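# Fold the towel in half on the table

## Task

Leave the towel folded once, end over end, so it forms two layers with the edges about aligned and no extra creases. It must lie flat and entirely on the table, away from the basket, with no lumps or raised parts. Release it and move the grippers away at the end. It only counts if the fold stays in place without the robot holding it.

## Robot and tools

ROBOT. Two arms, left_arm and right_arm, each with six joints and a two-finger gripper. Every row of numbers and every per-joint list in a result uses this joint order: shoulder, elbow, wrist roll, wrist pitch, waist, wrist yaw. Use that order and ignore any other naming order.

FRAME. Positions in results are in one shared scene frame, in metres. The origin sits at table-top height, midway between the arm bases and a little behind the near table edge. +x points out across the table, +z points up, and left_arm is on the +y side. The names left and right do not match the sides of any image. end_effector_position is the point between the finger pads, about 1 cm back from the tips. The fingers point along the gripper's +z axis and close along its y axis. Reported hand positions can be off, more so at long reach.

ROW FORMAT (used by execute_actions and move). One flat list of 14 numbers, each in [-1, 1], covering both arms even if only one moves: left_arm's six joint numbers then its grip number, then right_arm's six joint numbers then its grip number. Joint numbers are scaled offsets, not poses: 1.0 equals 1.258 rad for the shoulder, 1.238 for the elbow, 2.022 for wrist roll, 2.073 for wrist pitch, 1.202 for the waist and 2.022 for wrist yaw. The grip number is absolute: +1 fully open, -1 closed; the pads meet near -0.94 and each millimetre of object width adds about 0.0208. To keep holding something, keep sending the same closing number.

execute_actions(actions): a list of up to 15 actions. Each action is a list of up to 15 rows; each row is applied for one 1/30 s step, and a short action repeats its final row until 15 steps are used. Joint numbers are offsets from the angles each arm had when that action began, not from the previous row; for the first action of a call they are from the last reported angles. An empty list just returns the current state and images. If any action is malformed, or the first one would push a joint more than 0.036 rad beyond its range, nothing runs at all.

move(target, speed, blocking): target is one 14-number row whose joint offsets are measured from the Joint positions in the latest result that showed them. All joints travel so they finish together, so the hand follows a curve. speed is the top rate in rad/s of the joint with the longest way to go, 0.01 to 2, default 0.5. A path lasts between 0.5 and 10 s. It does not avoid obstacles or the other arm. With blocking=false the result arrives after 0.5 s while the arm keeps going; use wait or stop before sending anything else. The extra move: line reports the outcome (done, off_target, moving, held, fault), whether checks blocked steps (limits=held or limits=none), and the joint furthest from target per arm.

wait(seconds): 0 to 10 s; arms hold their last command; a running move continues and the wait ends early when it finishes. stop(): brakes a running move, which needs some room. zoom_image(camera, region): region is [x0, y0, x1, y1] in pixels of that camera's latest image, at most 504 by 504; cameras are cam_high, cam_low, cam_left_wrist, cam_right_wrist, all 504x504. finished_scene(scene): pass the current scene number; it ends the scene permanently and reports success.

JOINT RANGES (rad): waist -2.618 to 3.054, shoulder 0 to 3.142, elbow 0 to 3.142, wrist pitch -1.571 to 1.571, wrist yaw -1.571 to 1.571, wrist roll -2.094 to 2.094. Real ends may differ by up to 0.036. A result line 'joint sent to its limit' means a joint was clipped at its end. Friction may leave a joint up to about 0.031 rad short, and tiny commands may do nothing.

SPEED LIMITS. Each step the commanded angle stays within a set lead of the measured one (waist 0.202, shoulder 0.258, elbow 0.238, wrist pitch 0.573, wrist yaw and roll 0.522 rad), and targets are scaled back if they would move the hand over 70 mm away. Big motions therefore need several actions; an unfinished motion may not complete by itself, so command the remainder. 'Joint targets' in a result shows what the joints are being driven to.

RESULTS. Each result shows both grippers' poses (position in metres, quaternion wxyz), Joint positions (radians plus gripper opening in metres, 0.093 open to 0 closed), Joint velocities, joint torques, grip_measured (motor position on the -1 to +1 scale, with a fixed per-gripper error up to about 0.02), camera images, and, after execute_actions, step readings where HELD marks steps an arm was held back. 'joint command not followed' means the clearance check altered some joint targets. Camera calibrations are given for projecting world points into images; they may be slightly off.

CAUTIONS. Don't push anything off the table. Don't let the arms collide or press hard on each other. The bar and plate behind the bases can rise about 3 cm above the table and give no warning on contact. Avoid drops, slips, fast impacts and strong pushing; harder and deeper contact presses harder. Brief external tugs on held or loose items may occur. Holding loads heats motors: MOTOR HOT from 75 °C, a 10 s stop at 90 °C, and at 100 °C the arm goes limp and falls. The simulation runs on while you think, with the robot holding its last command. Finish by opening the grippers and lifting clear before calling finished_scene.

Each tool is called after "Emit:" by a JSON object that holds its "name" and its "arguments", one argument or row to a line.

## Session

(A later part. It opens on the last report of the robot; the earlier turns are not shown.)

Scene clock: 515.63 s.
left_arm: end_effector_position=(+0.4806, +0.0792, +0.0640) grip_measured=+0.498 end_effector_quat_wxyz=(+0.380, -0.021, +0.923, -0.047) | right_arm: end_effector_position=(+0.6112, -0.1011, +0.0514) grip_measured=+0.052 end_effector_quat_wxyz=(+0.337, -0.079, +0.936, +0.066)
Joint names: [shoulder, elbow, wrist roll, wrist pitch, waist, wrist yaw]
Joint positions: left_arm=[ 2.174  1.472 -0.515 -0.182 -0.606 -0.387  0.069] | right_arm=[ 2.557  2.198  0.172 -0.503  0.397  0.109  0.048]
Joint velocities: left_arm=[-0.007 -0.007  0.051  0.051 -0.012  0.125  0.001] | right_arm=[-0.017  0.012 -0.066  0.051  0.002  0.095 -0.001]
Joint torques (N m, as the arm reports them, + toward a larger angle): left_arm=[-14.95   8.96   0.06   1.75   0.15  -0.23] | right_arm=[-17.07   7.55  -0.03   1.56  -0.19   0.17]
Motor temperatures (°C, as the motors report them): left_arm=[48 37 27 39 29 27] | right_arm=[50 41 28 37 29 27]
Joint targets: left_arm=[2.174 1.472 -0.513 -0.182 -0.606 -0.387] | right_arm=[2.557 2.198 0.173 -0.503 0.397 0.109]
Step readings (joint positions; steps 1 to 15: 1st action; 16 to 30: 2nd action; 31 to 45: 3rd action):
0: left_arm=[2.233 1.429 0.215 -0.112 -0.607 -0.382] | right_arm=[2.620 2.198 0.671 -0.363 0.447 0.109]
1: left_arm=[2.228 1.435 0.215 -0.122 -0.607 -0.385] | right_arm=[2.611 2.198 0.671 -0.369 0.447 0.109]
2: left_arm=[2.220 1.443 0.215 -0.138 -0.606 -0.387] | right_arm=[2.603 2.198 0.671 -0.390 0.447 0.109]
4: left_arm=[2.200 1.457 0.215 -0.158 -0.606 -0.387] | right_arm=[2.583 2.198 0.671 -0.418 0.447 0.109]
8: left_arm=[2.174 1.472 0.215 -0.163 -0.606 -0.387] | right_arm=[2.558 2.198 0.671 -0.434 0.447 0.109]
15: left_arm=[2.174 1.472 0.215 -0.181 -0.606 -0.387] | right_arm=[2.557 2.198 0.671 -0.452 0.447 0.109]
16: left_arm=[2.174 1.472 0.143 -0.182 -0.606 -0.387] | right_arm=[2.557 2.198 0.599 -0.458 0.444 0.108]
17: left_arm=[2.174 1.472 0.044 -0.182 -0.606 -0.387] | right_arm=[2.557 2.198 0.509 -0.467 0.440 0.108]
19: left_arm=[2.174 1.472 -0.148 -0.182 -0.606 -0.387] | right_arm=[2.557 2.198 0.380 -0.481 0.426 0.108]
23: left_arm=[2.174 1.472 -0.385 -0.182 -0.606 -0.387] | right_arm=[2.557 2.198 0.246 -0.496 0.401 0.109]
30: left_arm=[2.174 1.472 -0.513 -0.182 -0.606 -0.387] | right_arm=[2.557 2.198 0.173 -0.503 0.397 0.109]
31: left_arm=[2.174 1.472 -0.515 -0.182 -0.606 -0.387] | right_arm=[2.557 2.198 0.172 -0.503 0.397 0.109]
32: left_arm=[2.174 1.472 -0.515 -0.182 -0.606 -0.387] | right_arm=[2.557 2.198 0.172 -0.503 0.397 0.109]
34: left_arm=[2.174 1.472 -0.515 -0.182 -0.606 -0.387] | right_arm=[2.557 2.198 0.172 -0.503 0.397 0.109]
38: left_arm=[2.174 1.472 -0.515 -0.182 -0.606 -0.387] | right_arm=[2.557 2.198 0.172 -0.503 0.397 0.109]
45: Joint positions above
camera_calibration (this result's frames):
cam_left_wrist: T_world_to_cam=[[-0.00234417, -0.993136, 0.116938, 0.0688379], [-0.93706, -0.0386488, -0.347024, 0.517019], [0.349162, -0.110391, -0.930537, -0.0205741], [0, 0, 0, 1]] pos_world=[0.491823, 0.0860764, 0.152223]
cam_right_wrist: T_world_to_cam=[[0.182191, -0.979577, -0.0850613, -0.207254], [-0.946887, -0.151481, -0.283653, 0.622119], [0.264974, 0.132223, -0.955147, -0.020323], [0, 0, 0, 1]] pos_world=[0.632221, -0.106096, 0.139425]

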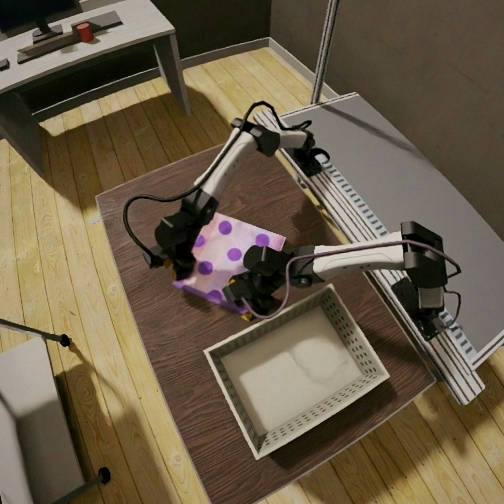

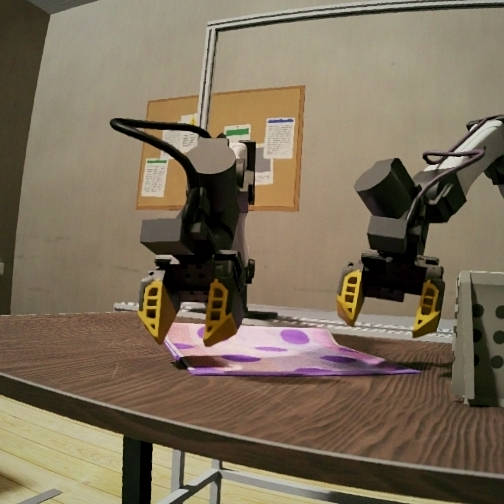

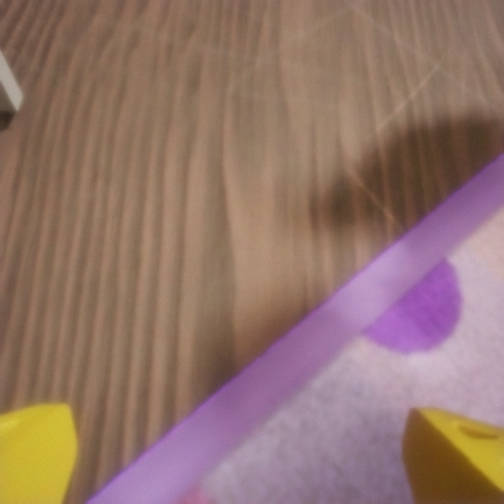

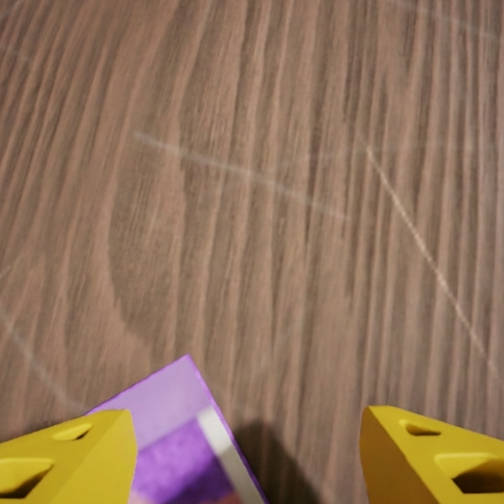

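Emit:
{"name": "execute_actions", "arguments": {
  "actions": [
    [[0,0,0,0,0.04,0,0.5,0,0,0,0,0,0,0.05]],
    [[0.02,-0.02,0,0.025,0,0,0.5,0.025,0,0,0.01,0,0,0.05],[0.04,-0.04,0,0.05,0,0,0.5,0.05,0,0,0.02,0,0,0.05],[0.06,-0.055,0,0.065,0,0,0.5,0.07,0,0,0.03,0,0,0.05],[0.075,-0.065,0,0.075,0,0,0.5,0.085,0,0,0.035,0,0,0.05],[0.09,-0.065,0,0.075,0,0,0.5,0.095,0,0,0.035,0,0,0.05]]
  ]
}}

Scene clock: 531.53 s.
left_arm: end_effector_position=(+0.4940, +0.0998, +0.0205) grip_measured=+0.498 end_effector_quat_wxyz=(+0.385, -0.042, +0.921, -0.036) | right_arm: end_effector_position=(+0.6210, -0.0938, +0.0267) grip_measured=+0.052 end_effector_quat_wxyz=(+0.351, -0.079, +0.931, +0.067)
Joint names: [shoulder, elbow, wrist roll, wrist pitch, waist, wrist yaw]
Joint positions: left_arm=[ 2.258  1.414 -0.509 -0.031 -0.56  -0.395  0.069] | right_arm=[ 2.623  2.205  0.168 -0.416  0.402  0.116  0.048]
Joint velocities: left_arm=[-0.012 -0.007 -0.007 -0.022 -0.002 -0.022  0.001] | right_arm=[-0.022 -0.012 -0.007 -0.007 -0.002 -0.081 -0.   ]
Joint torques (N m, as the arm reports them, + toward a larger angle): left_arm=[-12.37   6.23  -0.01   1.84   0.59  -0.19] | right_arm=[-12.55   7.05  -0.02   1.41  -0.68   0.1 ]
Motor temperatures (°C, as the motors report them): left_arm=[51 38 27 40 29 27] | right_arm=[56 41 28 37 29 27]
Joint targets: left_arm=[2.287 1.392 -0.515 -0.026 -0.553 -0.386] | right_arm=[2.677 2.198 0.172 -0.431 0.397 0.109]
Step readings (joint positions; steps 1 to 15: 1st action; 16 to 30: 2nd action):
0: left_arm=[2.174 1.472 -0.515 -0.182 -0.606 -0.387] | right_arm=[2.557 2.198 0.172 -0.503 0.397 0.109]
1: left_arm=[2.174 1.472 -0.515 -0.182 -0.602 -0.386] | right_arm=[2.557 2.198 0.172 -0.503 0.397 0.109]
2: left_arm=[2.174 1.472 -0.515 -0.182 -0.597 -0.385] | right_arm=[2.557 2.198 0.172 -0.503 0.397 0.109]
4: left_arm=[2.174 1.472 -0.515 -0.182 -0.578 -0.385] | right_arm=[2.557 2.198 0.172 -0.503 0.397 0.109]
8: left_arm=[2.174 1.472 -0.515 -0.182 -0.554 -0.386] | right_arm=[2.557 2.198 0.172 -0.503 0.397 0.109]
15: left_arm=[2.174 1.472 -0.515 -0.181 -0.553 -0.386] | right_arm=[2.557 2.198 0.172 -0.503 0.397 0.109]
16: left_arm=[2.174 1.471 -0.515 -0.177 -0.553 -0.386] | right_arm=[2.559 2.198 0.172 -0.503 0.397 0.109]
17: left_arm=[2.175 1.465 -0.515 -0.160 -0.553 -0.386] | right_arm=[2.564 2.198 0.172 -0.498 0.397 0.109]
19: left_arm=[2.190 1.446 -0.515 -0.107 -0.553 -0.386] | right_arm=[2.587 2.198 0.172 -0.474 0.397 0.109]
23: left_arm=[2.257 1.415 -0.509 -0.046 -0.553 -0.392] | right_arm=[2.615 2.205 0.169 -0.435 0.402 0.116]
30: Joint positions above
camera_calibration (this result's frames):
cam_left_wrist: T_world_to_cam=[[0.042952, -0.992639, 0.113237, 0.072032], [-0.931176, -0.0808462, -0.355494, 0.516737], [0.362032, -0.0901748, -0.927794, -0.0719379], [0, 0, 0, 1]] pos_world=[0.504123, 0.106791, 0.108797]
cam_right_wrist: T_world_to_cam=[[0.186283, -0.978894, -0.0840572, -0.206462], [-0.938041, -0.151758, -0.311527, 0.62074], [0.292196, 0.136881, -0.946512, -0.0642119], [0, 0, 0, 1]] pos_world=[0.639503, -0.0991125, 0.115246]

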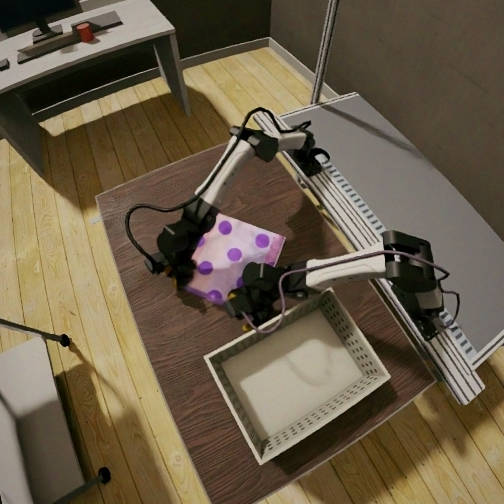

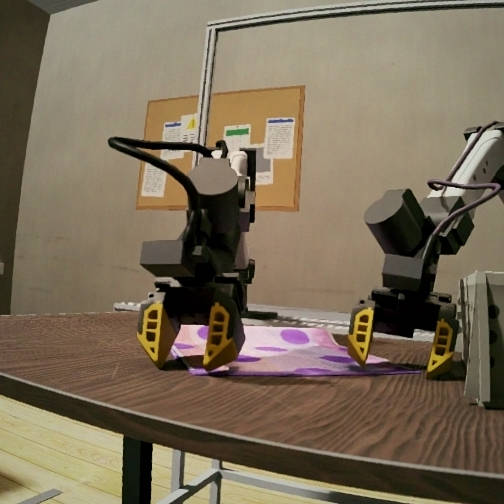

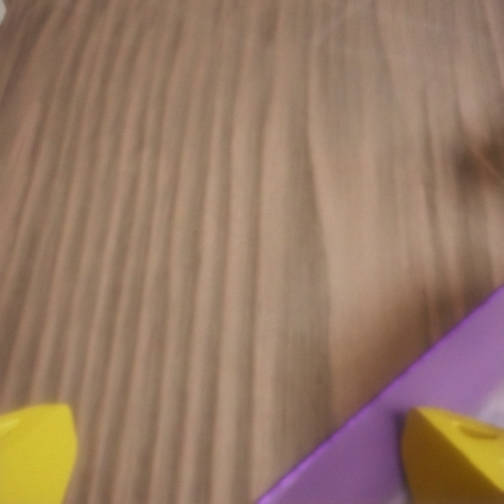

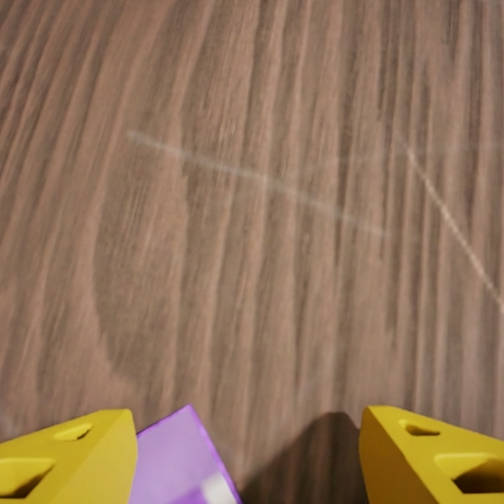

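Emit:
{"name": "execute_actions", "arguments": {
  "actions": [
    [[0.02,0,0,0,0,0,0.3,0.03,0,0,0,0,0,-0.1],[0.02,0,0,0,0,0,0.1,0.03,0,0,0,0,0,-0.2],[0.02,0,0,0,0,0,-0.1,0.03,0,0,0,0,0,-0.3],[0.02,0,0,0,0,0,-0.3,0.03,0,0,0,0,0,-0.45],[0.02,0,0,0,0,0,-0.45,0.03,0,0,0,0,0,-0.6],[0.02,0,0,0,0,0,-0.6,0.03,0,0,0,0,0,-0.7],[0.02,0,0,0,0,0,-0.7,0.03,0,0,0,0,0,-0.8],[0.02,0,0,0,0,0,-0.8,0.03,0,0,0,0,0,-0.85],[0.02,0,0,0,0,0,-0.9,0.03,0,0,0,0,0,-0.9],[0.02,0,0,0,0,0,-1,0.03,0,0,0,0,0,-1]],
    [[0,0,0,0,0,0,-1,0,0,0,0,0,0,-1]],
    [[-0.04,0.04,0,-0.04,0,0,-1,-0.06,0,0,-0.03,0,0,-1]],
    [[0,0,0,0,0,0,-1,0,0,0,0,0,0,-1]]
  ]
}}

Scene clock: 545.00 s.
left_arm: end_effector_position=(+0.4994, +0.0981, +0.0563) grip_measured=-1.000 end_effector_quat_wxyz=(+0.398, -0.046, +0.915, -0.044) | right_arm: end_effector_position=(+0.6231, -0.1015, +0.0604) grip_measured=-1.000 end_effector_quat_wxyz=(+0.365, -0.073, +0.926, +0.065)
Joint names: [shoulder, elbow, wrist roll, wrist pitch, waist, wrist yaw]
Joint positions: left_arm=[ 2.201  1.457 -0.509 -0.099 -0.56  -0.396  0.   ] | right_arm=[ 2.562  2.205  0.168 -0.448  0.394  0.126  0.   ]
Joint velocities: left_arm=[-0.002 -0.002  0.022 -0.022 -0.007 -0.022  0.   ] | right_arm=[-0.007  0.002 -0.007  0.022 -0.007  0.066  0.   ]
Joint torques (N m, as the arm reports them, + toward a larger angle): left_arm=[-15.32   8.87   0.05   1.82   0.21  -0.24] | right_arm=[-17.15   7.63  -0.04   1.63  -0.19   0.18]
Motor temperatures (°C, as the motors report them): left_arm=[51 37 27 40 29 27] | right_arm=[56 41 28 37 29 27]
Joint targets: left_arm=[2.201 1.457 -0.509 -0.099 -0.560 -0.396] | right_arm=[2.562 2.205 0.168 -0.448 0.394 0.126]
Step readings (joint positions; steps 1 to 15: 1st action; 16 to 30: 2nd action; 31 to 45: 3rd action; 46 to 60: 4th action):
0: left_arm=[2.258 1.414 -0.509 -0.031 -0.560 -0.395] | right_arm=[2.623 2.205 0.168 -0.416 0.402 0.116]
1: left_arm=[2.258 1.414 -0.509 -0.031 -0.560 -0.396] | right_arm=[2.623 2.205 0.168 -0.416 0.402 0.120]
2: left_arm=[2.258 1.414 -0.509 -0.031 -0.560 -0.396] | right_arm=[2.623 2.205 0.168 -0.416 0.400 0.129]
4: left_arm=[2.258 1.414 -0.509 -0.031 -0.560 -0.396] | right_arm=[2.623 2.205 0.168 -0.415 0.397 0.137]
8: left_arm=[2.258 1.414 -0.509 -0.031 -0.560 -0.396] | right_arm=[2.625 2.205 0.168 -0.405 0.394 0.129]
15: left_arm=[2.258 1.414 -0.509 -0.031 -0.560 -0.396] | right_arm=[2.625 2.205 0.168 -0.400 0.394 0.126]
16: left_arm=[2.258 1.414 -0.509 -0.031 -0.560 -0.396] | right_arm=[2.625 2.205 0.168 -0.399 0.394 0.126]
17: left_arm=[2.258 1.414 -0.509 -0.031 -0.560 -0.396] | right_arm=[2.625 2.205 0.168 -0.399 0.394 0.126]
19: left_arm=[2.258 1.414 -0.509 -0.031 -0.560 -0.396] | right_arm=[2.625 2.205 0.168 -0.398 0.394 0.126]
23: left_arm=[2.258 1.414 -0.509 -0.031 -0.560 -0.396] | right_arm=[2.625 2.205 0.168 -0.398 0.394 0.126]
30: left_arm=[2.258 1.414 -0.509 -0.031 -0.560 -0.396] | right_arm=[2.625 2.205 0.168 -0.398 0.394 0.126]
31: left_arm=[2.255 1.420 -0.509 -0.044 -0.560 -0.396] | right_arm=[2.619 2.205 0.168 -0.402 0.394 0.126]
32: left_arm=[2.250 1.426 -0.509 -0.064 -0.560 -0.396] | right_arm=[2.612 2.205 0.168 -0.417 0.394 0.126]
34: left_arm=[2.233 1.438 -0.509 -0.085 -0.560 -0.396] | right_arm=[2.594 2.205 0.168 -0.434 0.394 0.126]
38: left_arm=[2.204 1.455 -0.509 -0.089 -0.560 -0.396] | right_arm=[2.565 2.205 0.168 -0.439 0.394 0.126]
45: left_arm=[2.201 1.457 -0.509 -0.099 -0.560 -0.396] | right_arm=[2.562 2.205 0.168 -0.448 0.394 0.126]
46: left_arm=[2.201 1.457 -0.509 -0.099 -0.560 -0.396] | right_arm=[2.562 2.205 0.168 -0.448 0.394 0.126]
47: left_arm=[2.201 1.457 -0.509 -0.099 -0.560 -0.396] | right_arm=[2.562 2.205 0.168 -0.448 0.394 0.126]
49: left_arm=[2.201 1.457 -0.509 -0.099 -0.560 -0.396] | right_arm=[2.562 2.205 0.168 -0.448 0.394 0.126]
53: left_arm=[2.201 1.457 -0.509 -0.099 -0.560 -0.396] | right_arm=[2.562 2.205 0.168 -0.448 0.394 0.126]
60: Joint positions above
camera_calibration (this result's frames):
cam_left_wrist: T_world_to_cam=[[0.0420368, -0.990533, 0.13068, 0.0652978], [-0.921047, -0.089105, -0.379122, 0.5315], [0.387177, -0.104425, -0.916073, -0.0526668], [0, 0, 0, 1]] pos_world=[0.507183, 0.106539, 0.144724]
cam_right_wrist: T_world_to_cam=[[0.173824, -0.981274, -0.0829872, -0.204073], [-0.930672, -0.136142, -0.33958, 0.630717], [0.321923, 0.136261, -0.936909, -0.0510897], [0, 0, 0, 1]] pos_world=[0.63891, -0.107423, 0.149377]

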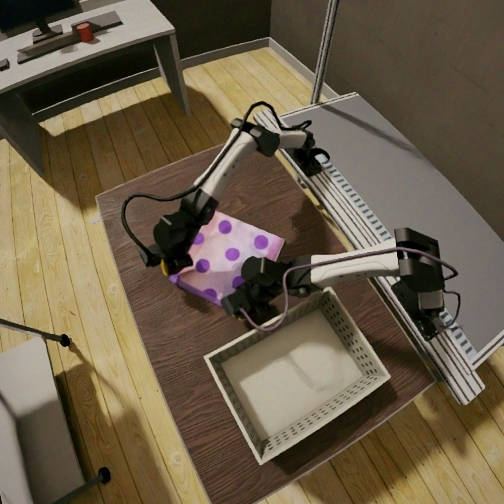

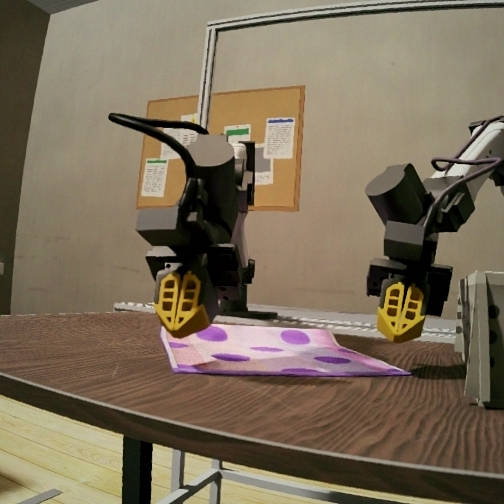

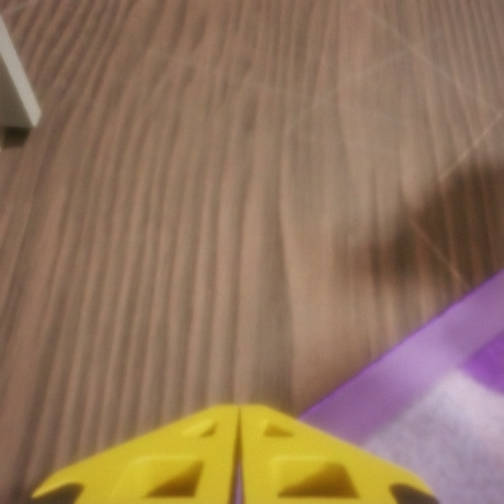

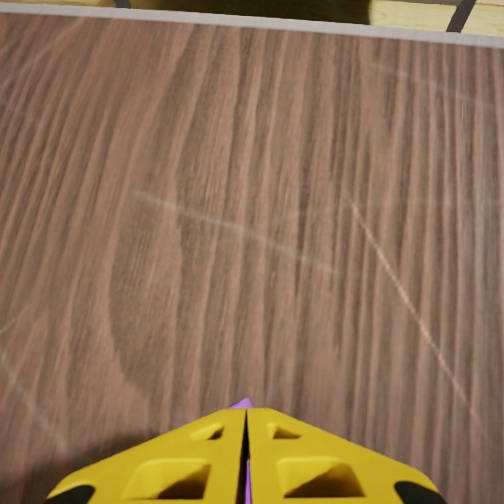

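Emit:
{"name": "zoom_image", "arguments": {
  "camera": "cam_low",
  "region": [130,260,504,420]
}}

Emit:
{"name": "zoom_image", "arguments": {
  "camera": "cam_high",
  "region": [130,190,330,370]
}}

Region (130, 260, 504, 420) of cam_low's 504x504 image, scaled by 1.348, with more detail than that image has; it fills the top 216 rows of this view, and the rest is white.

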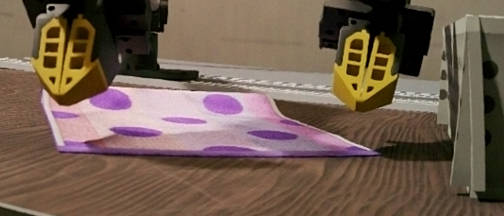

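Region (130, 190, 330, 370) of cam_high's 504x504 image, scaled by 2.520, with more detail than that image has; it fills the top 454 rows of this view, and the rest is white.

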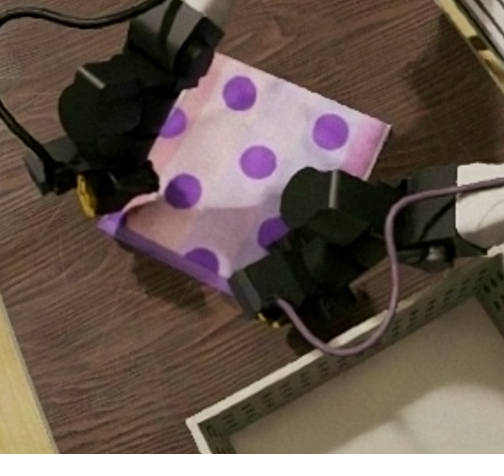

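Emit:
{"name": "execute_actions", "arguments": {
  "actions": [
    [[0,0,0,0,0,0,0.2,0,0,0,0,0,0,-1]],
    [[0.015,-0.02,0,0.025,0,0,0.2,0,0,0,0,0,0,-1],[0.03,-0.04,0,0.045,0,0,0.2,0,0,0,0,0,0,-1],[0.045,-0.055,0,0.06,0,0,0.2,0,0,0,0,0,0,-1],[0.06,-0.07,0,0.07,0,0,0.2,0,0,0,0,0,0,-1],[0.075,-0.07,0,0.07,0,0,0.2,0,0,0,0,0,0,-1]]
  ]
}}

Scene clock: 567.03 s.
left_arm: end_effector_position=(+0.4973, +0.0962, +0.0205) grip_measured=+0.197 end_effector_quat_wxyz=(+0.404, -0.044, +0.913, -0.044) | right_arm: end_effector_position=(+0.6231, -0.1015, +0.0604) grip_measured=-1.000 end_effector_quat_wxyz=(+0.365, -0.073, +0.926, +0.065)
Joint names: [shoulder, elbow, wrist roll, wrist pitch, waist, wrist yaw]
Joint positions: left_arm=[ 2.266  1.393 -0.505  0.042 -0.565 -0.405  0.055] | right_arm=[ 2.562  2.205  0.168 -0.448  0.394  0.126  0.   ]
Joint velocities: left_arm=[-0.007 -0.012 -0.022 -0.007 -0.007 -0.022 -0.002] | right_arm=[-0.022  0.007 -0.037 -0.051  0.002  0.022  0.   ]
Joint torques (N m, as the arm reports them, + toward a larger angle): left_arm=[-12.81   6.09  -0.01   1.86   0.46  -0.16] | right_arm=[-17.16   7.63  -0.04   1.62  -0.19   0.18]
Motor temperatures (°C, as the motors report them): left_arm=[54 38 27 40 29 27] | right_arm=[62 41 28 38 29 27]
Joint targets: left_arm=[2.295 1.371 -0.509 0.046 -0.560 -0.396] | right_arm=[2.562 2.205 0.168 -0.448 0.394 0.126]
Step readings (joint positions; steps 1 to 15: 1st action; 16 to 30: 2nd action):
0: left_arm=[2.201 1.457 -0.509 -0.099 -0.560 -0.396] | right_arm=[2.562 2.205 0.168 -0.448 0.394 0.126]
1: left_arm=[2.201 1.457 -0.509 -0.099 -0.560 -0.396] | right_arm=[2.562 2.205 0.168 -0.448 0.394 0.126]
2: left_arm=[2.201 1.457 -0.509 -0.099 -0.560 -0.396] | right_arm=[2.562 2.205 0.168 -0.448 0.394 0.126]
4: left_arm=[2.201 1.457 -0.509 -0.099 -0.560 -0.396] | right_arm=[2.562 2.205 0.168 -0.448 0.394 0.126]
8: left_arm=[2.201 1.457 -0.509 -0.099 -0.560 -0.396] | right_arm=[2.562 2.205 0.168 -0.448 0.394 0.126]
15: left_arm=[2.201 1.457 -0.509 -0.099 -0.560 -0.396] | right_arm=[2.562 2.205 0.168 -0.448 0.394 0.126]
16: left_arm=[2.201 1.455 -0.509 -0.095 -0.560 -0.396] | right_arm=[2.562 2.205 0.168 -0.448 0.394 0.126]
17: left_arm=[2.201 1.449 -0.509 -0.079 -0.560 -0.396] | right_arm=[2.562 2.205 0.168 -0.448 0.394 0.126]
19: left_arm=[2.209 1.427 -0.509 -0.031 -0.560 -0.396] | right_arm=[2.562 2.205 0.168 -0.448 0.394 0.126]
23: left_arm=[2.264 1.393 -0.505 0.026 -0.560 -0.401] | right_arm=[2.562 2.205 0.168 -0.448 0.394 0.126]
30: Joint positions above
camera_calibration (this result's frames):
cam_left_wrist: T_world_to_cam=[[0.0385472, -0.990769, 0.129966, 0.0699709], [-0.915891, -0.0870393, -0.391877, 0.513324], [0.399571, -0.103929, -0.910792, -0.0911217], [0, 0, 0, 1]] pos_world=[0.503861, 0.104534, 0.109073]
cam_right_wrist: T_world_to_cam=[[0.173824, -0.981274, -0.0829872, -0.204073], [-0.930672, -0.136142, -0.33958, 0.630717], [0.321923, 0.136261, -0.936909, -0.0510897], [0, 0, 0, 1]] pos_world=[0.63891, -0.107423, 0.149377]

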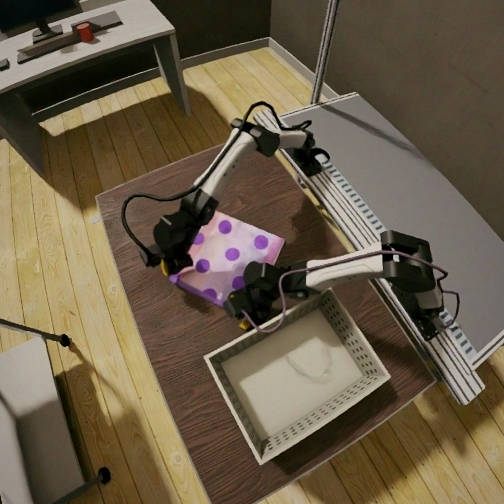

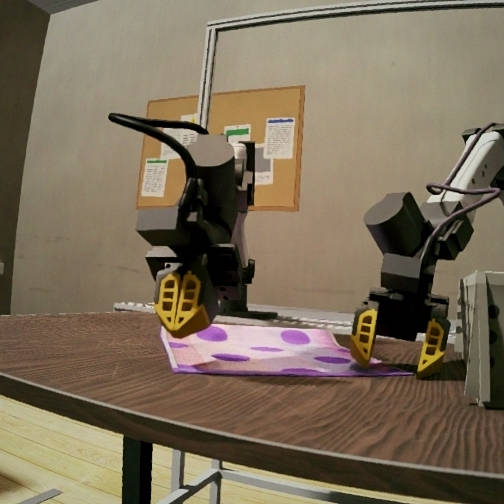

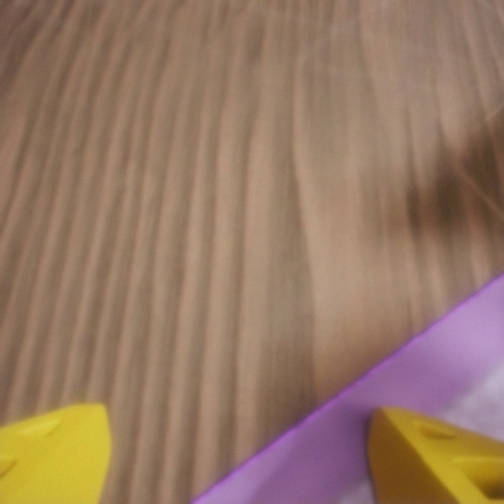

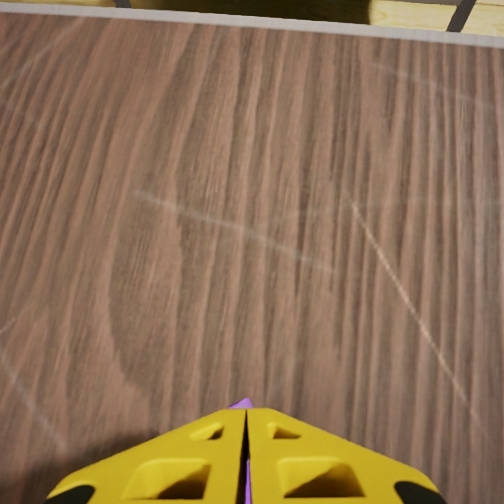

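Emit:
{"name": "execute_actions", "arguments": {
  "actions": [
    [[0.045,-0.02,0,0,0,0,0.1,0,0,0,0,0,0,-1],[0.045,-0.02,0,0,0,0,-0.1,0,0,0,0,0,0,-1],[0.045,-0.02,0,0,0,0,-0.25,0,0,0,0,0,0,-1],[0.045,-0.02,0,0,0,0,-0.4,0,0,0,0,0,0,-1],[0.045,-0.02,0,0,0,0,-0.55,0,0,0,0,0,0,-1],[0.045,-0.02,0,0,0,0,-0.65,0,0,0,0,0,0,-1],[0.045,-0.02,0,0,0,0,-0.75,0,0,0,0,0,0,-1],[0.045,-0.02,0,0,0,0,-0.85,0,0,0,0,0,0,-1],[0.045,-0.02,0,0,0,0,-0.9,0,0,0,0,0,0,-1],[0.045,-0.02,0,0,0,0,-1,0,0,0,0,0,0,-1]],
    [[0,0,0,0,0,0,-1,0,0,0,0,0,0,-1]],
    [[-0.04,0.04,0,-0.04,0,0,-1,0,0,0,0,0,0,-1]],
    [[0,0,0,0,0,0,-1,0,0,0,0,0,0,-1]]
  ]
}}

Scene clock: 591.97 s.
left_arm: end_effector_position=(+0.5080, +0.1073, +0.0534) grip_measured=-1.000 end_effector_quat_wxyz=(+0.425, -0.062, +0.903, -0.027) | right_arm: end_effector_position=(+0.6231, -0.1015, +0.0604) grip_measured=-1.000 end_effector_quat_wxyz=(+0.365, -0.073, +0.926, +0.065)
Joint names: [shoulder, elbow, wrist roll, wrist pitch, waist, wrist yaw]
Joint positions: left_arm=[ 2.219  1.435 -0.505 -0.019 -0.554 -0.459  0.   ] | right_arm=[ 2.562  2.205  0.168 -0.448  0.394  0.126  0.   ]
Joint velocities: left_arm=[ 0.002  0.002 -0.051 -0.022 -0.002  0.007  0.   ] | right_arm=[ 0.007  0.002 -0.022 -0.007 -0.002  0.037  0.   ]
Joint torques (N m, as the arm reports them, + toward a larger angle): left_arm=[-15.3    8.8    0.05   1.87   0.18  -0.26] | right_arm=[-17.16   7.64  -0.04   1.62  -0.19   0.18]
Motor temperatures (°C, as the motors report them): left_arm=[53 37 27 41 29 27] | right_arm=[66 41 28 38 29 27]
Joint targets: left_arm=[2.219 1.435 -0.505 -0.018 -0.554 -0.459] | right_arm=[2.562 2.205 0.168 -0.448 0.394 0.126]
Step readings (joint positions; steps 1 to 15: 1st action; 16 to 30: 2nd action; 31 to 45: 3rd action; 46 to 60: 4th action):
0: left_arm=[2.266 1.393 -0.505 0.042 -0.565 -0.405] | right_arm=[2.562 2.205 0.168 -0.448 0.394 0.126]
1: left_arm=[2.268 1.393 -0.505 0.043 -0.565 -0.407] | right_arm=[2.562 2.205 0.168 -0.448 0.394 0.126]
2: left_arm=[2.270 1.393 -0.505 0.044 -0.565 -0.417] | right_arm=[2.562 2.205 0.168 -0.448 0.394 0.126]
4: left_arm=[2.274 1.393 -0.505 0.043 -0.562 -0.437] | right_arm=[2.562 2.205 0.168 -0.448 0.394 0.126]
8: left_arm=[2.277 1.392 -0.505 0.044 -0.556 -0.453] | right_arm=[2.562 2.205 0.168 -0.448 0.394 0.126]
15: left_arm=[2.278 1.392 -0.505 0.049 -0.554 -0.456] | right_arm=[2.562 2.205 0.168 -0.448 0.394 0.126]
16: left_arm=[2.277 1.392 -0.505 0.049 -0.554 -0.459] | right_arm=[2.562 2.205 0.168 -0.448 0.394 0.126]
17: left_arm=[2.277 1.392 -0.505 0.049 -0.554 -0.459] | right_arm=[2.562 2.205 0.168 -0.448 0.394 0.126]
19: left_arm=[2.277 1.392 -0.505 0.049 -0.554 -0.459] | right_arm=[2.562 2.205 0.168 -0.448 0.394 0.126]
23: left_arm=[2.277 1.392 -0.505 0.049 -0.554 -0.459] | right_arm=[2.562 2.205 0.168 -0.448 0.394 0.126]
30: left_arm=[2.277 1.392 -0.505 0.049 -0.554 -0.459] | right_arm=[2.562 2.205 0.168 -0.448 0.394 0.126]
31: left_arm=[2.274 1.397 -0.505 0.038 -0.554 -0.459] | right_arm=[2.562 2.205 0.168 -0.448 0.394 0.126]
32: left_arm=[2.268 1.404 -0.505 0.018 -0.554 -0.459] | right_arm=[2.562 2.205 0.168 -0.448 0.394 0.126]
34: left_arm=[2.251 1.416 -0.505 -0.002 -0.554 -0.459] | right_arm=[2.562 2.205 0.168 -0.448 0.394 0.126]
38: left_arm=[2.222 1.433 -0.505 -0.007 -0.554 -0.459] | right_arm=[2.562 2.205 0.168 -0.448 0.394 0.126]
45: left_arm=[2.219 1.435 -0.505 -0.019 -0.554 -0.459] | right_arm=[2.562 2.205 0.168 -0.448 0.394 0.126]
46: left_arm=[2.219 1.435 -0.505 -0.019 -0.554 -0.459] | right_arm=[2.562 2.205 0.168 -0.448 0.394 0.126]
47: left_arm=[2.219 1.435 -0.505 -0.019 -0.554 -0.459] | right_arm=[2.562 2.205 0.168 -0.448 0.394 0.126]
49: left_arm=[2.219 1.435 -0.505 -0.019 -0.554 -0.459] | right_arm=[2.562 2.205 0.168 -0.448 0.394 0.126]
53: left_arm=[2.219 1.435 -0.505 -0.019 -0.554 -0.459] | right_arm=[2.562 2.205 0.168 -0.448 0.394 0.126]
60: Joint positions above
camera_calibration (this result's frames):
cam_left_wrist: T_world_to_cam=[[0.0822392, -0.989994, 0.114666, 0.0548671], [-0.893156, -0.124259, -0.43224, 0.531545], [0.442163, -0.0668673, -0.894439, -0.0908214], [0, 0, 0, 1]] pos_world=[0.510398, 0.114294, 0.142229]
cam_right_wrist: T_world_to_cam=[[0.173824, -0.981274, -0.0829872, -0.204073], [-0.930672, -0.136142, -0.33958, 0.630717], [0.321923, 0.136261, -0.936909, -0.0510897], [0, 0, 0, 1]] pos_world=[0.63891, -0.107423, 0.149377]

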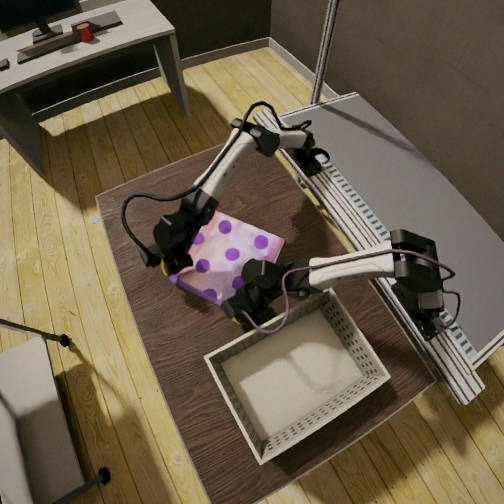

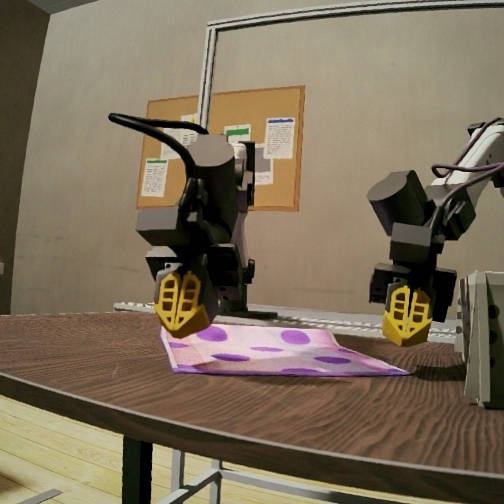

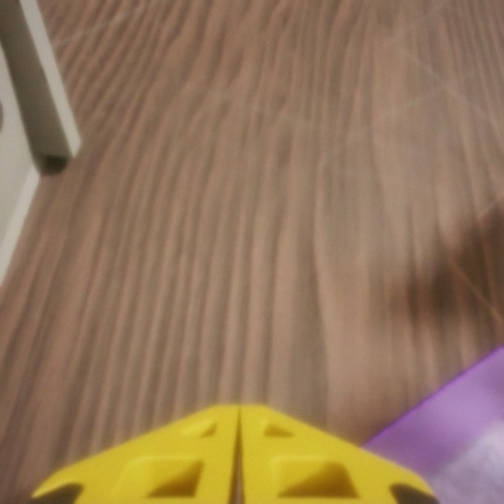

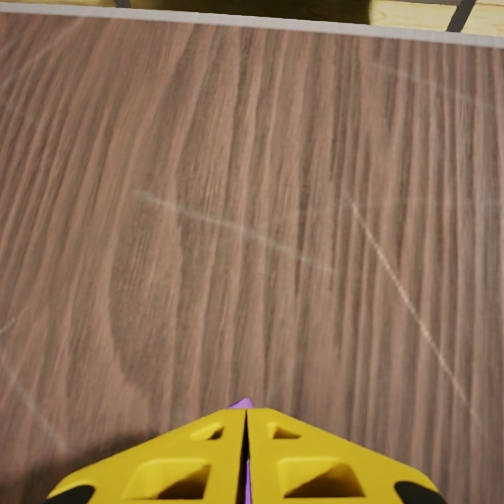

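Emit:
{"name": "execute_actions", "arguments": {
  "actions": [
    [[0,0,0,0,-0.055,0.045,0.1,0,0,0,0,0,0,-1]],
    [[0.015,-0.02,0,0.02,0,0,0.1,0,0,0,0,0,0,-1],[0.03,-0.04,0,0.04,0,0,0.1,0,0,0,0,0,0,-1],[0.045,-0.055,0,0.05,0,0,0.1,0,0,0,0,0,0,-1],[0.06,-0.065,0,0.055,0,0,0.1,0,0,0,0,0,0,-1],[0.075,-0.065,0,0.055,0,0,0.1,0,0,0,0,0,0,-1]]
  ]
}}

Scene clock: 607.50 s.
left_arm: end_effector_position=(+0.4863, +0.0620, +0.0220) grip_measured=+0.097 end_effector_quat_wxyz=(+0.418, -0.017, +0.906, -0.073) | right_arm: end_effector_position=(+0.6231, -0.1015, +0.0604) grip_measured=-1.000 end_effector_quat_wxyz=(+0.365, -0.073, +0.926, +0.065)
Joint names: [shoulder, elbow, wrist roll, wrist pitch, waist, wrist yaw]
Joint positions: left_arm=[ 2.277  1.38  -0.499  0.112 -0.623 -0.391  0.05 ] | right_arm=[ 2.562  2.205  0.168 -0.448  0.394  0.126  0.   ]
Joint velocities: left_arm=[-0.002 -0.007 -0.037 -0.007 -0.007  0.037  0.001] | right_arm=[-0.017 -0.012  0.007 -0.037 -0.007  0.022  0.   ]
Joint torques (N m, as the arm reports them, + toward a larger angle): left_arm=[-12.     5.75   0.     1.71   0.34  -0.09] | right_arm=[-17.16   7.63  -0.04   1.62  -0.19   0.18]
Motor temperatures (°C, as the motors report them): left_arm=[55 38 27 41 29 27] | right_arm=[68 42 28 39 29 27]
Joint targets: left_arm=[2.314 1.354 -0.504 0.095 -0.621 -0.380] | right_arm=[2.562 2.205 0.168 -0.448 0.394 0.126]
Step readings (joint positions; steps 1 to 15: 1st action; 16 to 30: 2nd action):
0: left_arm=[2.219 1.435 -0.505 -0.019 -0.554 -0.459] | right_arm=[2.562 2.205 0.168 -0.448 0.394 0.126]
1: left_arm=[2.219 1.435 -0.505 -0.019 -0.558 -0.451] | right_arm=[2.562 2.205 0.168 -0.448 0.394 0.126]
2: left_arm=[2.219 1.435 -0.505 -0.019 -0.564 -0.439] | right_arm=[2.562 2.205 0.168 -0.448 0.394 0.126]
4: left_arm=[2.219 1.435 -0.505 -0.019 -0.585 -0.419] | right_arm=[2.562 2.205 0.168 -0.448 0.394 0.126]
8: left_arm=[2.219 1.435 -0.505 -0.019 -0.619 -0.390] | right_arm=[2.562 2.205 0.168 -0.448 0.394 0.126]
15: left_arm=[2.219 1.435 -0.505 -0.019 -0.621 -0.380] | right_arm=[2.562 2.205 0.168 -0.448 0.394 0.126]
16: left_arm=[2.219 1.433 -0.505 -0.015 -0.621 -0.380] | right_arm=[2.562 2.205 0.168 -0.448 0.394 0.126]
17: left_arm=[2.220 1.427 -0.505 -0.001 -0.621 -0.380] | right_arm=[2.562 2.205 0.168 -0.448 0.394 0.126]
19: left_arm=[2.227 1.406 -0.505 0.040 -0.621 -0.380] | right_arm=[2.562 2.205 0.168 -0.448 0.394 0.126]
23: left_arm=[2.274 1.380 -0.499 0.099 -0.623 -0.392] | right_arm=[2.562 2.205 0.168 -0.448 0.394 0.126]
30: Joint positions above
camera_calibration (this result's frames):
cam_left_wrist: T_world_to_cam=[[-0.0365862, -0.986539, 0.159384, 0.0719978], [-0.905638, -0.0346936, -0.422631, 0.493322], [0.422471, -0.159806, -0.892177, -0.0970329], [0, 0, 0, 1]] pos_world=[0.490399, 0.0726372, 0.110447]
cam_right_wrist: T_world_to_cam=[[0.173824, -0.981274, -0.0829872, -0.204073], [-0.930672, -0.136142, -0.33958, 0.630717], [0.321923, 0.136261, -0.936909, -0.0510897], [0, 0, 0, 1]] pos_world=[0.63891, -0.107423, 0.149377]

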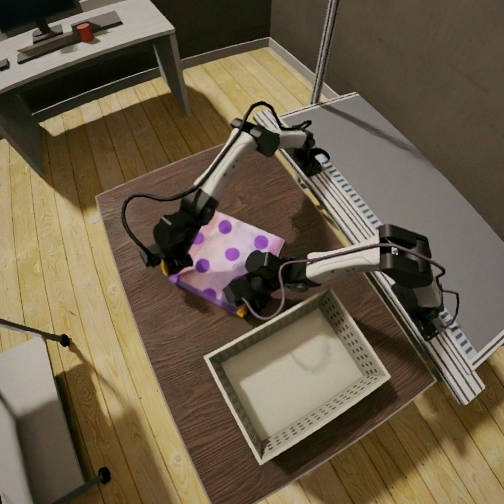

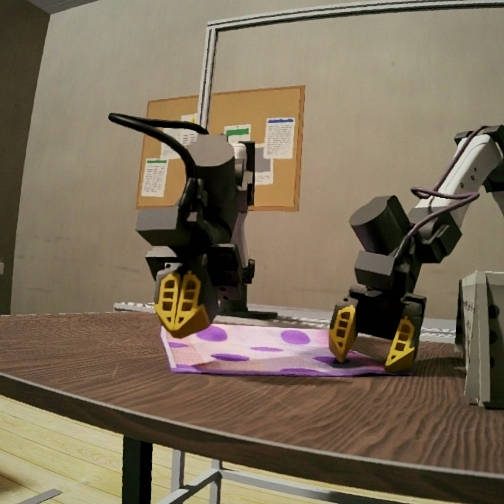

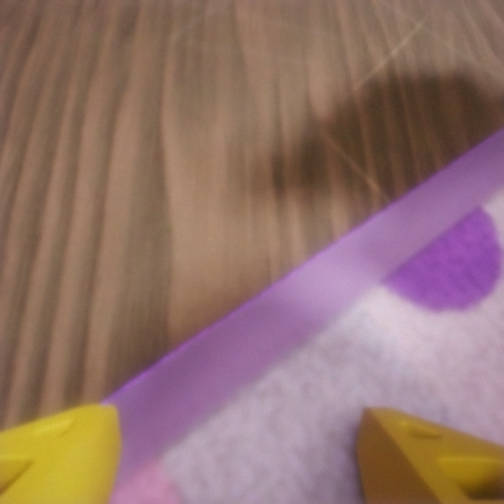

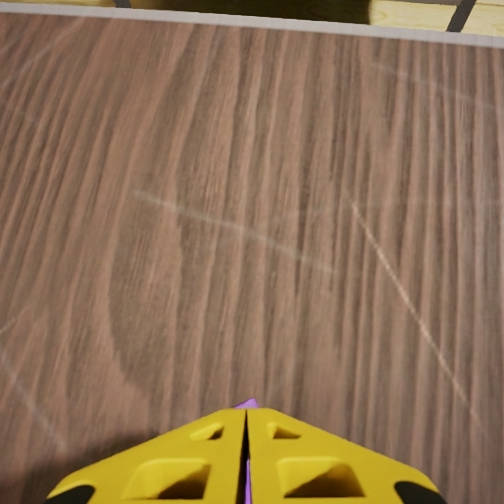

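Emit:
{"name": "execute_actions", "arguments": {
  "actions": [
    [[0.045,-0.02,0,0,0,0,-0.05,0,0,0,0,0,0,-1],[0.045,-0.02,0,0,0,0,-0.2,0,0,0,0,0,0,-1],[0.045,-0.02,0,0,0,0,-0.3,0,0,0,0,0,0,-1],[0.045,-0.02,0,0,0,0,-0.4,0,0,0,0,0,0,-1],[0.045,-0.02,0,0,0,0,-0.55,0,0,0,0,0,0,-1],[0.045,-0.02,0,0,0,0,-0.65,0,0,0,0,0,0,-1],[0.045,-0.02,0,0,0,0,-0.75,0,0,0,0,0,0,-1],[0.045,-0.02,0,0,0,0,-0.85,0,0,0,0,0,0,-1],[0.045,-0.02,0,0,0,0,-0.9,0,0,0,0,0,0,-1],[0.045,-0.02,0,0,0,0,-1,0,0,0,0,0,0,-1]],
    [[0,0,0,0,0,0,-1,0,0,0,0,0,0,-1]],
    [[-0.04,0.04,0,-0.04,0,0,-1,0,0,0,0,0,0,-1]],
    [[0,0,0,0,0,0,-1,0,0,0,0,0,0,-1]]
  ]
}}

Scene clock: 621.90 s.
left_arm: end_effector_position=(+0.4963, +0.0602, +0.0568) grip_measured=-1.000 end_effector_quat_wxyz=(+0.439, -0.027, +0.895, -0.078) | right_arm: end_effector_position=(+0.6231, -0.1015, +0.0604) grip_measured=-1.000 end_effector_quat_wxyz=(+0.365, -0.073, +0.926, +0.065)
Joint names: [shoulder, elbow, wrist roll, wrist pitch, waist, wrist yaw]
Joint positions: left_arm=[ 2.232  1.423 -0.499  0.074 -0.623 -0.411  0.   ] | right_arm=[ 2.562  2.205  0.168 -0.448  0.394  0.126  0.   ]
Joint velocities: left_arm=[-0.012 -0.002 -0.051  0.066 -0.002  0.022  0.   ] | right_arm=[-0.007  0.012 -0.007 -0.022 -0.002  0.022  0.   ]
Joint torques (N m, as the arm reports them, + toward a larger angle): left_arm=[-15.26   8.71   0.05   1.99   0.18  -0.22] | right_arm=[-17.16   7.63  -0.04   1.63  -0.19   0.18]
Motor temperatures (°C, as the motors report them): left_arm=[54 38 27 41 29 27] | right_arm=[70 42 28 39 29 27]
Joint targets: left_arm=[2.232 1.423 -0.499 0.074 -0.623 -0.411] | right_arm=[2.562 2.205 0.168 -0.448 0.394 0.126]
Step readings (joint positions; steps 1 to 15: 1st action; 16 to 30: 2nd action; 31 to 45: 3rd action; 46 to 60: 4th action):
0: left_arm=[2.277 1.380 -0.499 0.112 -0.623 -0.391] | right_arm=[2.562 2.205 0.168 -0.448 0.394 0.126]
1: left_arm=[2.279 1.380 -0.499 0.115 -0.623 -0.392] | right_arm=[2.562 2.205 0.168 -0.448 0.394 0.126]
2: left_arm=[2.282 1.380 -0.499 0.120 -0.623 -0.396] | right_arm=[2.562 2.205 0.168 -0.448 0.394 0.126]
4: left_arm=[2.287 1.380 -0.499 0.129 -0.623 -0.408] | right_arm=[2.562 2.205 0.168 -0.448 0.394 0.126]
8: left_arm=[2.292 1.380 -0.499 0.138 -0.623 -0.410] | right_arm=[2.562 2.205 0.168 -0.448 0.394 0.126]
15: left_arm=[2.292 1.380 -0.499 0.140 -0.623 -0.410] | right_arm=[2.562 2.205 0.168 -0.448 0.394 0.126]
16: left_arm=[2.291 1.380 -0.499 0.142 -0.623 -0.411] | right_arm=[2.562 2.205 0.168 -0.448 0.394 0.126]
17: left_arm=[2.291 1.380 -0.499 0.142 -0.623 -0.411] | right_arm=[2.562 2.205 0.168 -0.448 0.394 0.126]
19: left_arm=[2.290 1.380 -0.499 0.143 -0.623 -0.411] | right_arm=[2.562 2.205 0.168 -0.448 0.394 0.126]
23: left_arm=[2.290 1.380 -0.499 0.143 -0.623 -0.411] | right_arm=[2.562 2.205 0.168 -0.448 0.394 0.126]
30: left_arm=[2.290 1.380 -0.499 0.143 -0.623 -0.411] | right_arm=[2.562 2.205 0.168 -0.448 0.394 0.126]
31: left_arm=[2.286 1.386 -0.499 0.131 -0.623 -0.411] | right_arm=[2.562 2.205 0.168 -0.448 0.394 0.126]
32: left_arm=[2.280 1.393 -0.499 0.112 -0.623 -0.411] | right_arm=[2.562 2.205 0.168 -0.448 0.394 0.126]
34: left_arm=[2.261 1.406 -0.499 0.093 -0.623 -0.411] | right_arm=[2.562 2.205 0.168 -0.448 0.394 0.126]
38: left_arm=[2.234 1.421 -0.499 0.088 -0.623 -0.411] | right_arm=[2.562 2.205 0.168 -0.448 0.394 0.126]
45: left_arm=[2.232 1.423 -0.499 0.074 -0.623 -0.411] | right_arm=[2.562 2.205 0.168 -0.448 0.394 0.126]
46: left_arm=[2.232 1.423 -0.499 0.074 -0.623 -0.411] | right_arm=[2.562 2.205 0.168 -0.448 0.394 0.126]
47: left_arm=[2.232 1.423 -0.499 0.074 -0.623 -0.411] | right_arm=[2.562 2.205 0.168 -0.448 0.394 0.126]
49: left_arm=[2.232 1.423 -0.499 0.074 -0.623 -0.411] | right_arm=[2.562 2.205 0.168 -0.448 0.394 0.126]
53: left_arm=[2.232 1.423 -0.499 0.074 -0.623 -0.411] | right_arm=[2.562 2.205 0.168 -0.448 0.394 0.126]
60: Joint positions above
camera_calibration (this result's frames):
cam_left_wrist: T_world_to_cam=[[-0.0276693, -0.983931, 0.176393, 0.0594764], [-0.884081, -0.0582658, -0.463688, 0.510012], [0.466514, -0.168776, -0.868262, -0.0931311], [0, 0, 0, 1]] pos_world=[0.495984, 0.0725186, 0.145133]
cam_right_wrist: T_world_to_cam=[[0.173824, -0.981274, -0.0829872, -0.204073], [-0.930672, -0.136142, -0.33958, 0.630717], [0.321923, 0.136261, -0.936909, -0.0510897], [0, 0, 0, 1]] pos_world=[0.63891, -0.107423, 0.149377]

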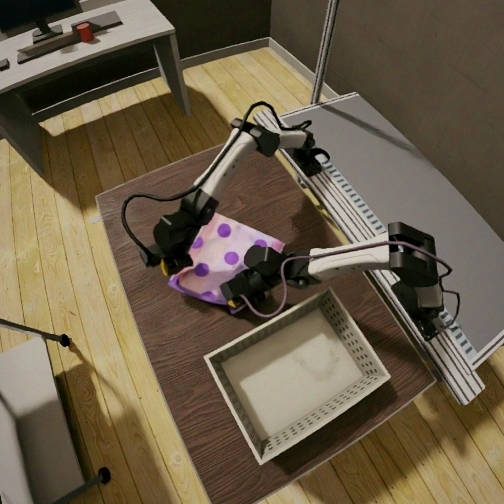

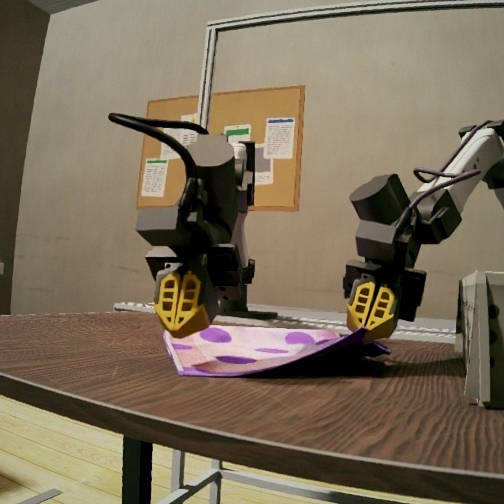

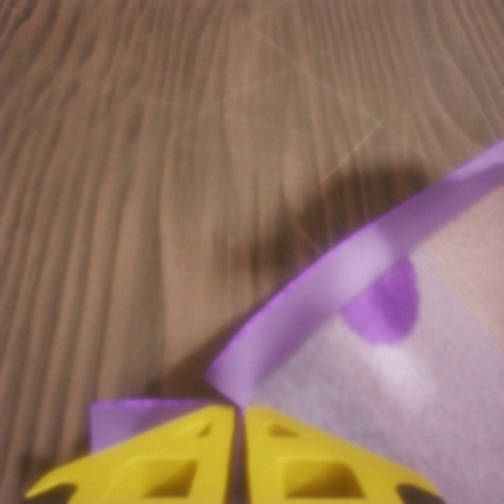

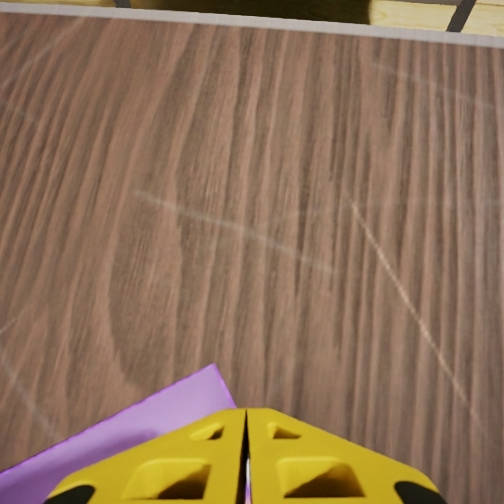

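Emit:
{"name": "execute_actions", "arguments": {
  "actions": [
    [[0,0,0,0,0,0,-1,0,0,0,0,0.05,0,0.1]],
    [[0,0,0,0,0,0,-1,0.02,0,0,0.01,0,0,0.1],[0,0,0,0,0,0,-1,0.04,0,0,0.02,0,0,0.1],[0,0,0,0,0,0,-1,0.06,0,0,0.03,0,0,0.1],[0,0,0,0,0,0,-1,0.075,0,0,0.035,0,0,0.1],[0,0,0,0,0,0,-1,0.09,0,0,0.035,0,0,0.1]]
  ]
}}

Scene clock: 641.63 s.
left_arm: end_effector_position=(+0.4963, +0.0602, +0.0568) grip_measured=-1.000 end_effector_quat_wxyz=(+0.439, -0.027, +0.895, -0.078) | right_arm: end_effector_position=(+0.6178, -0.0627, +0.0292) grip_measured=+0.097 end_effector_quat_wxyz=(+0.372, -0.098, +0.920, +0.073)
Joint names: [shoulder, elbow, wrist roll, wrist pitch, waist, wrist yaw]
Joint positions: left_arm=[ 2.232  1.423 -0.499  0.074 -0.623 -0.411  0.   ] | right_arm=[ 2.638  2.209  0.164 -0.361  0.451  0.135  0.05 ]
Joint velocities: left_arm=[-0.012 -0.017 -0.037 -0.037 -0.007 -0.037  0.   ] | right_arm=[-0.002 -0.002 -0.051 -0.051 -0.002 -0.051  0.001]
Joint torques (N m, as the arm reports them, + toward a larger angle): left_arm=[-15.38   8.76   0.05   1.96   0.26  -0.24] | right_arm=[-14.19   7.27   0.01   1.52  -0.48   0.09]
Motor temperatures (°C, as the motors report them): left_arm=[56 38 27 42 29 27] | right_arm=[72 42 28 39 29 27]
Joint targets: left_arm=[2.232 1.423 -0.499 0.074 -0.623 -0.411] | right_arm=[2.675 2.205 0.168 -0.375 0.449 0.127]
Step readings (joint positions; steps 1 to 15: 1st action; 16 to 30: 2nd action):
0: left_arm=[2.232 1.423 -0.499 0.074 -0.623 -0.411] | right_arm=[2.562 2.205 0.168 -0.448 0.394 0.126]
1: left_arm=[2.232 1.423 -0.499 0.074 -0.623 -0.411] | right_arm=[2.562 2.205 0.168 -0.448 0.397 0.127]
2: left_arm=[2.232 1.423 -0.499 0.074 -0.623 -0.411] | right_arm=[2.562 2.205 0.168 -0.448 0.401 0.128]
4: left_arm=[2.232 1.423 -0.499 0.074 -0.623 -0.411] | right_arm=[2.562 2.205 0.168 -0.448 0.415 0.129]
8: left_arm=[2.232 1.423 -0.499 0.074 -0.623 -0.411] | right_arm=[2.562 2.205 0.168 -0.448 0.444 0.128]
15: left_arm=[2.232 1.423 -0.499 0.074 -0.623 -0.411] | right_arm=[2.562 2.205 0.168 -0.448 0.449 0.128]
16: left_arm=[2.232 1.423 -0.499 0.074 -0.623 -0.411] | right_arm=[2.563 2.205 0.168 -0.447 0.449 0.128]
17: left_arm=[2.232 1.423 -0.499 0.074 -0.623 -0.411] | right_arm=[2.567 2.205 0.168 -0.444 0.449 0.128]
19: left_arm=[2.232 1.423 -0.499 0.074 -0.623 -0.411] | right_arm=[2.586 2.205 0.168 -0.421 0.448 0.128]
23: left_arm=[2.232 1.423 -0.499 0.074 -0.623 -0.411] | right_arm=[2.631 2.208 0.164 -0.380 0.452 0.137]
30: Joint positions above
camera_calibration (this result's frames):
cam_left_wrist: T_world_to_cam=[[-0.0276693, -0.983931, 0.176393, 0.0594764], [-0.884081, -0.0582658, -0.463688, 0.510012], [0.466514, -0.168776, -0.868262, -0.0931311], [0, 0, 0, 1]] pos_world=[0.495984, 0.0725186, 0.145133]
cam_right_wrist: T_world_to_cam=[[0.227158, -0.970782, -0.0773418, -0.200151], [-0.915637, -0.185856, -0.356463, 0.608553], [0.331673, 0.151791, -0.931103, -0.0891352], [0, 0, 0, 1]] pos_world=[0.632244, -0.0676703, 0.118453]

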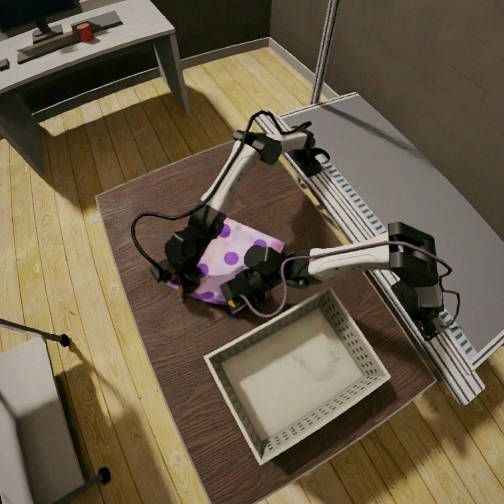

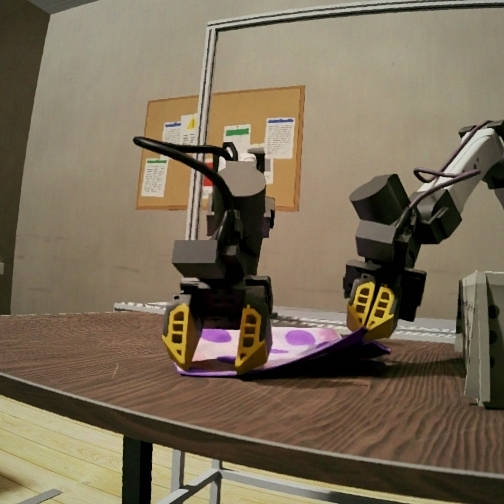

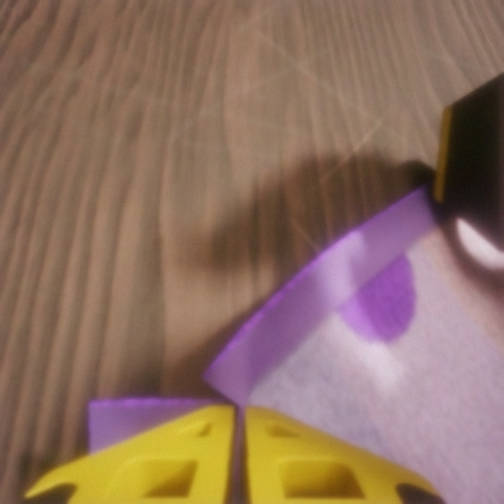

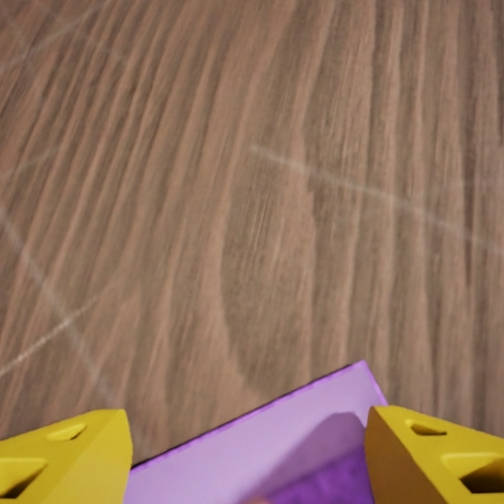

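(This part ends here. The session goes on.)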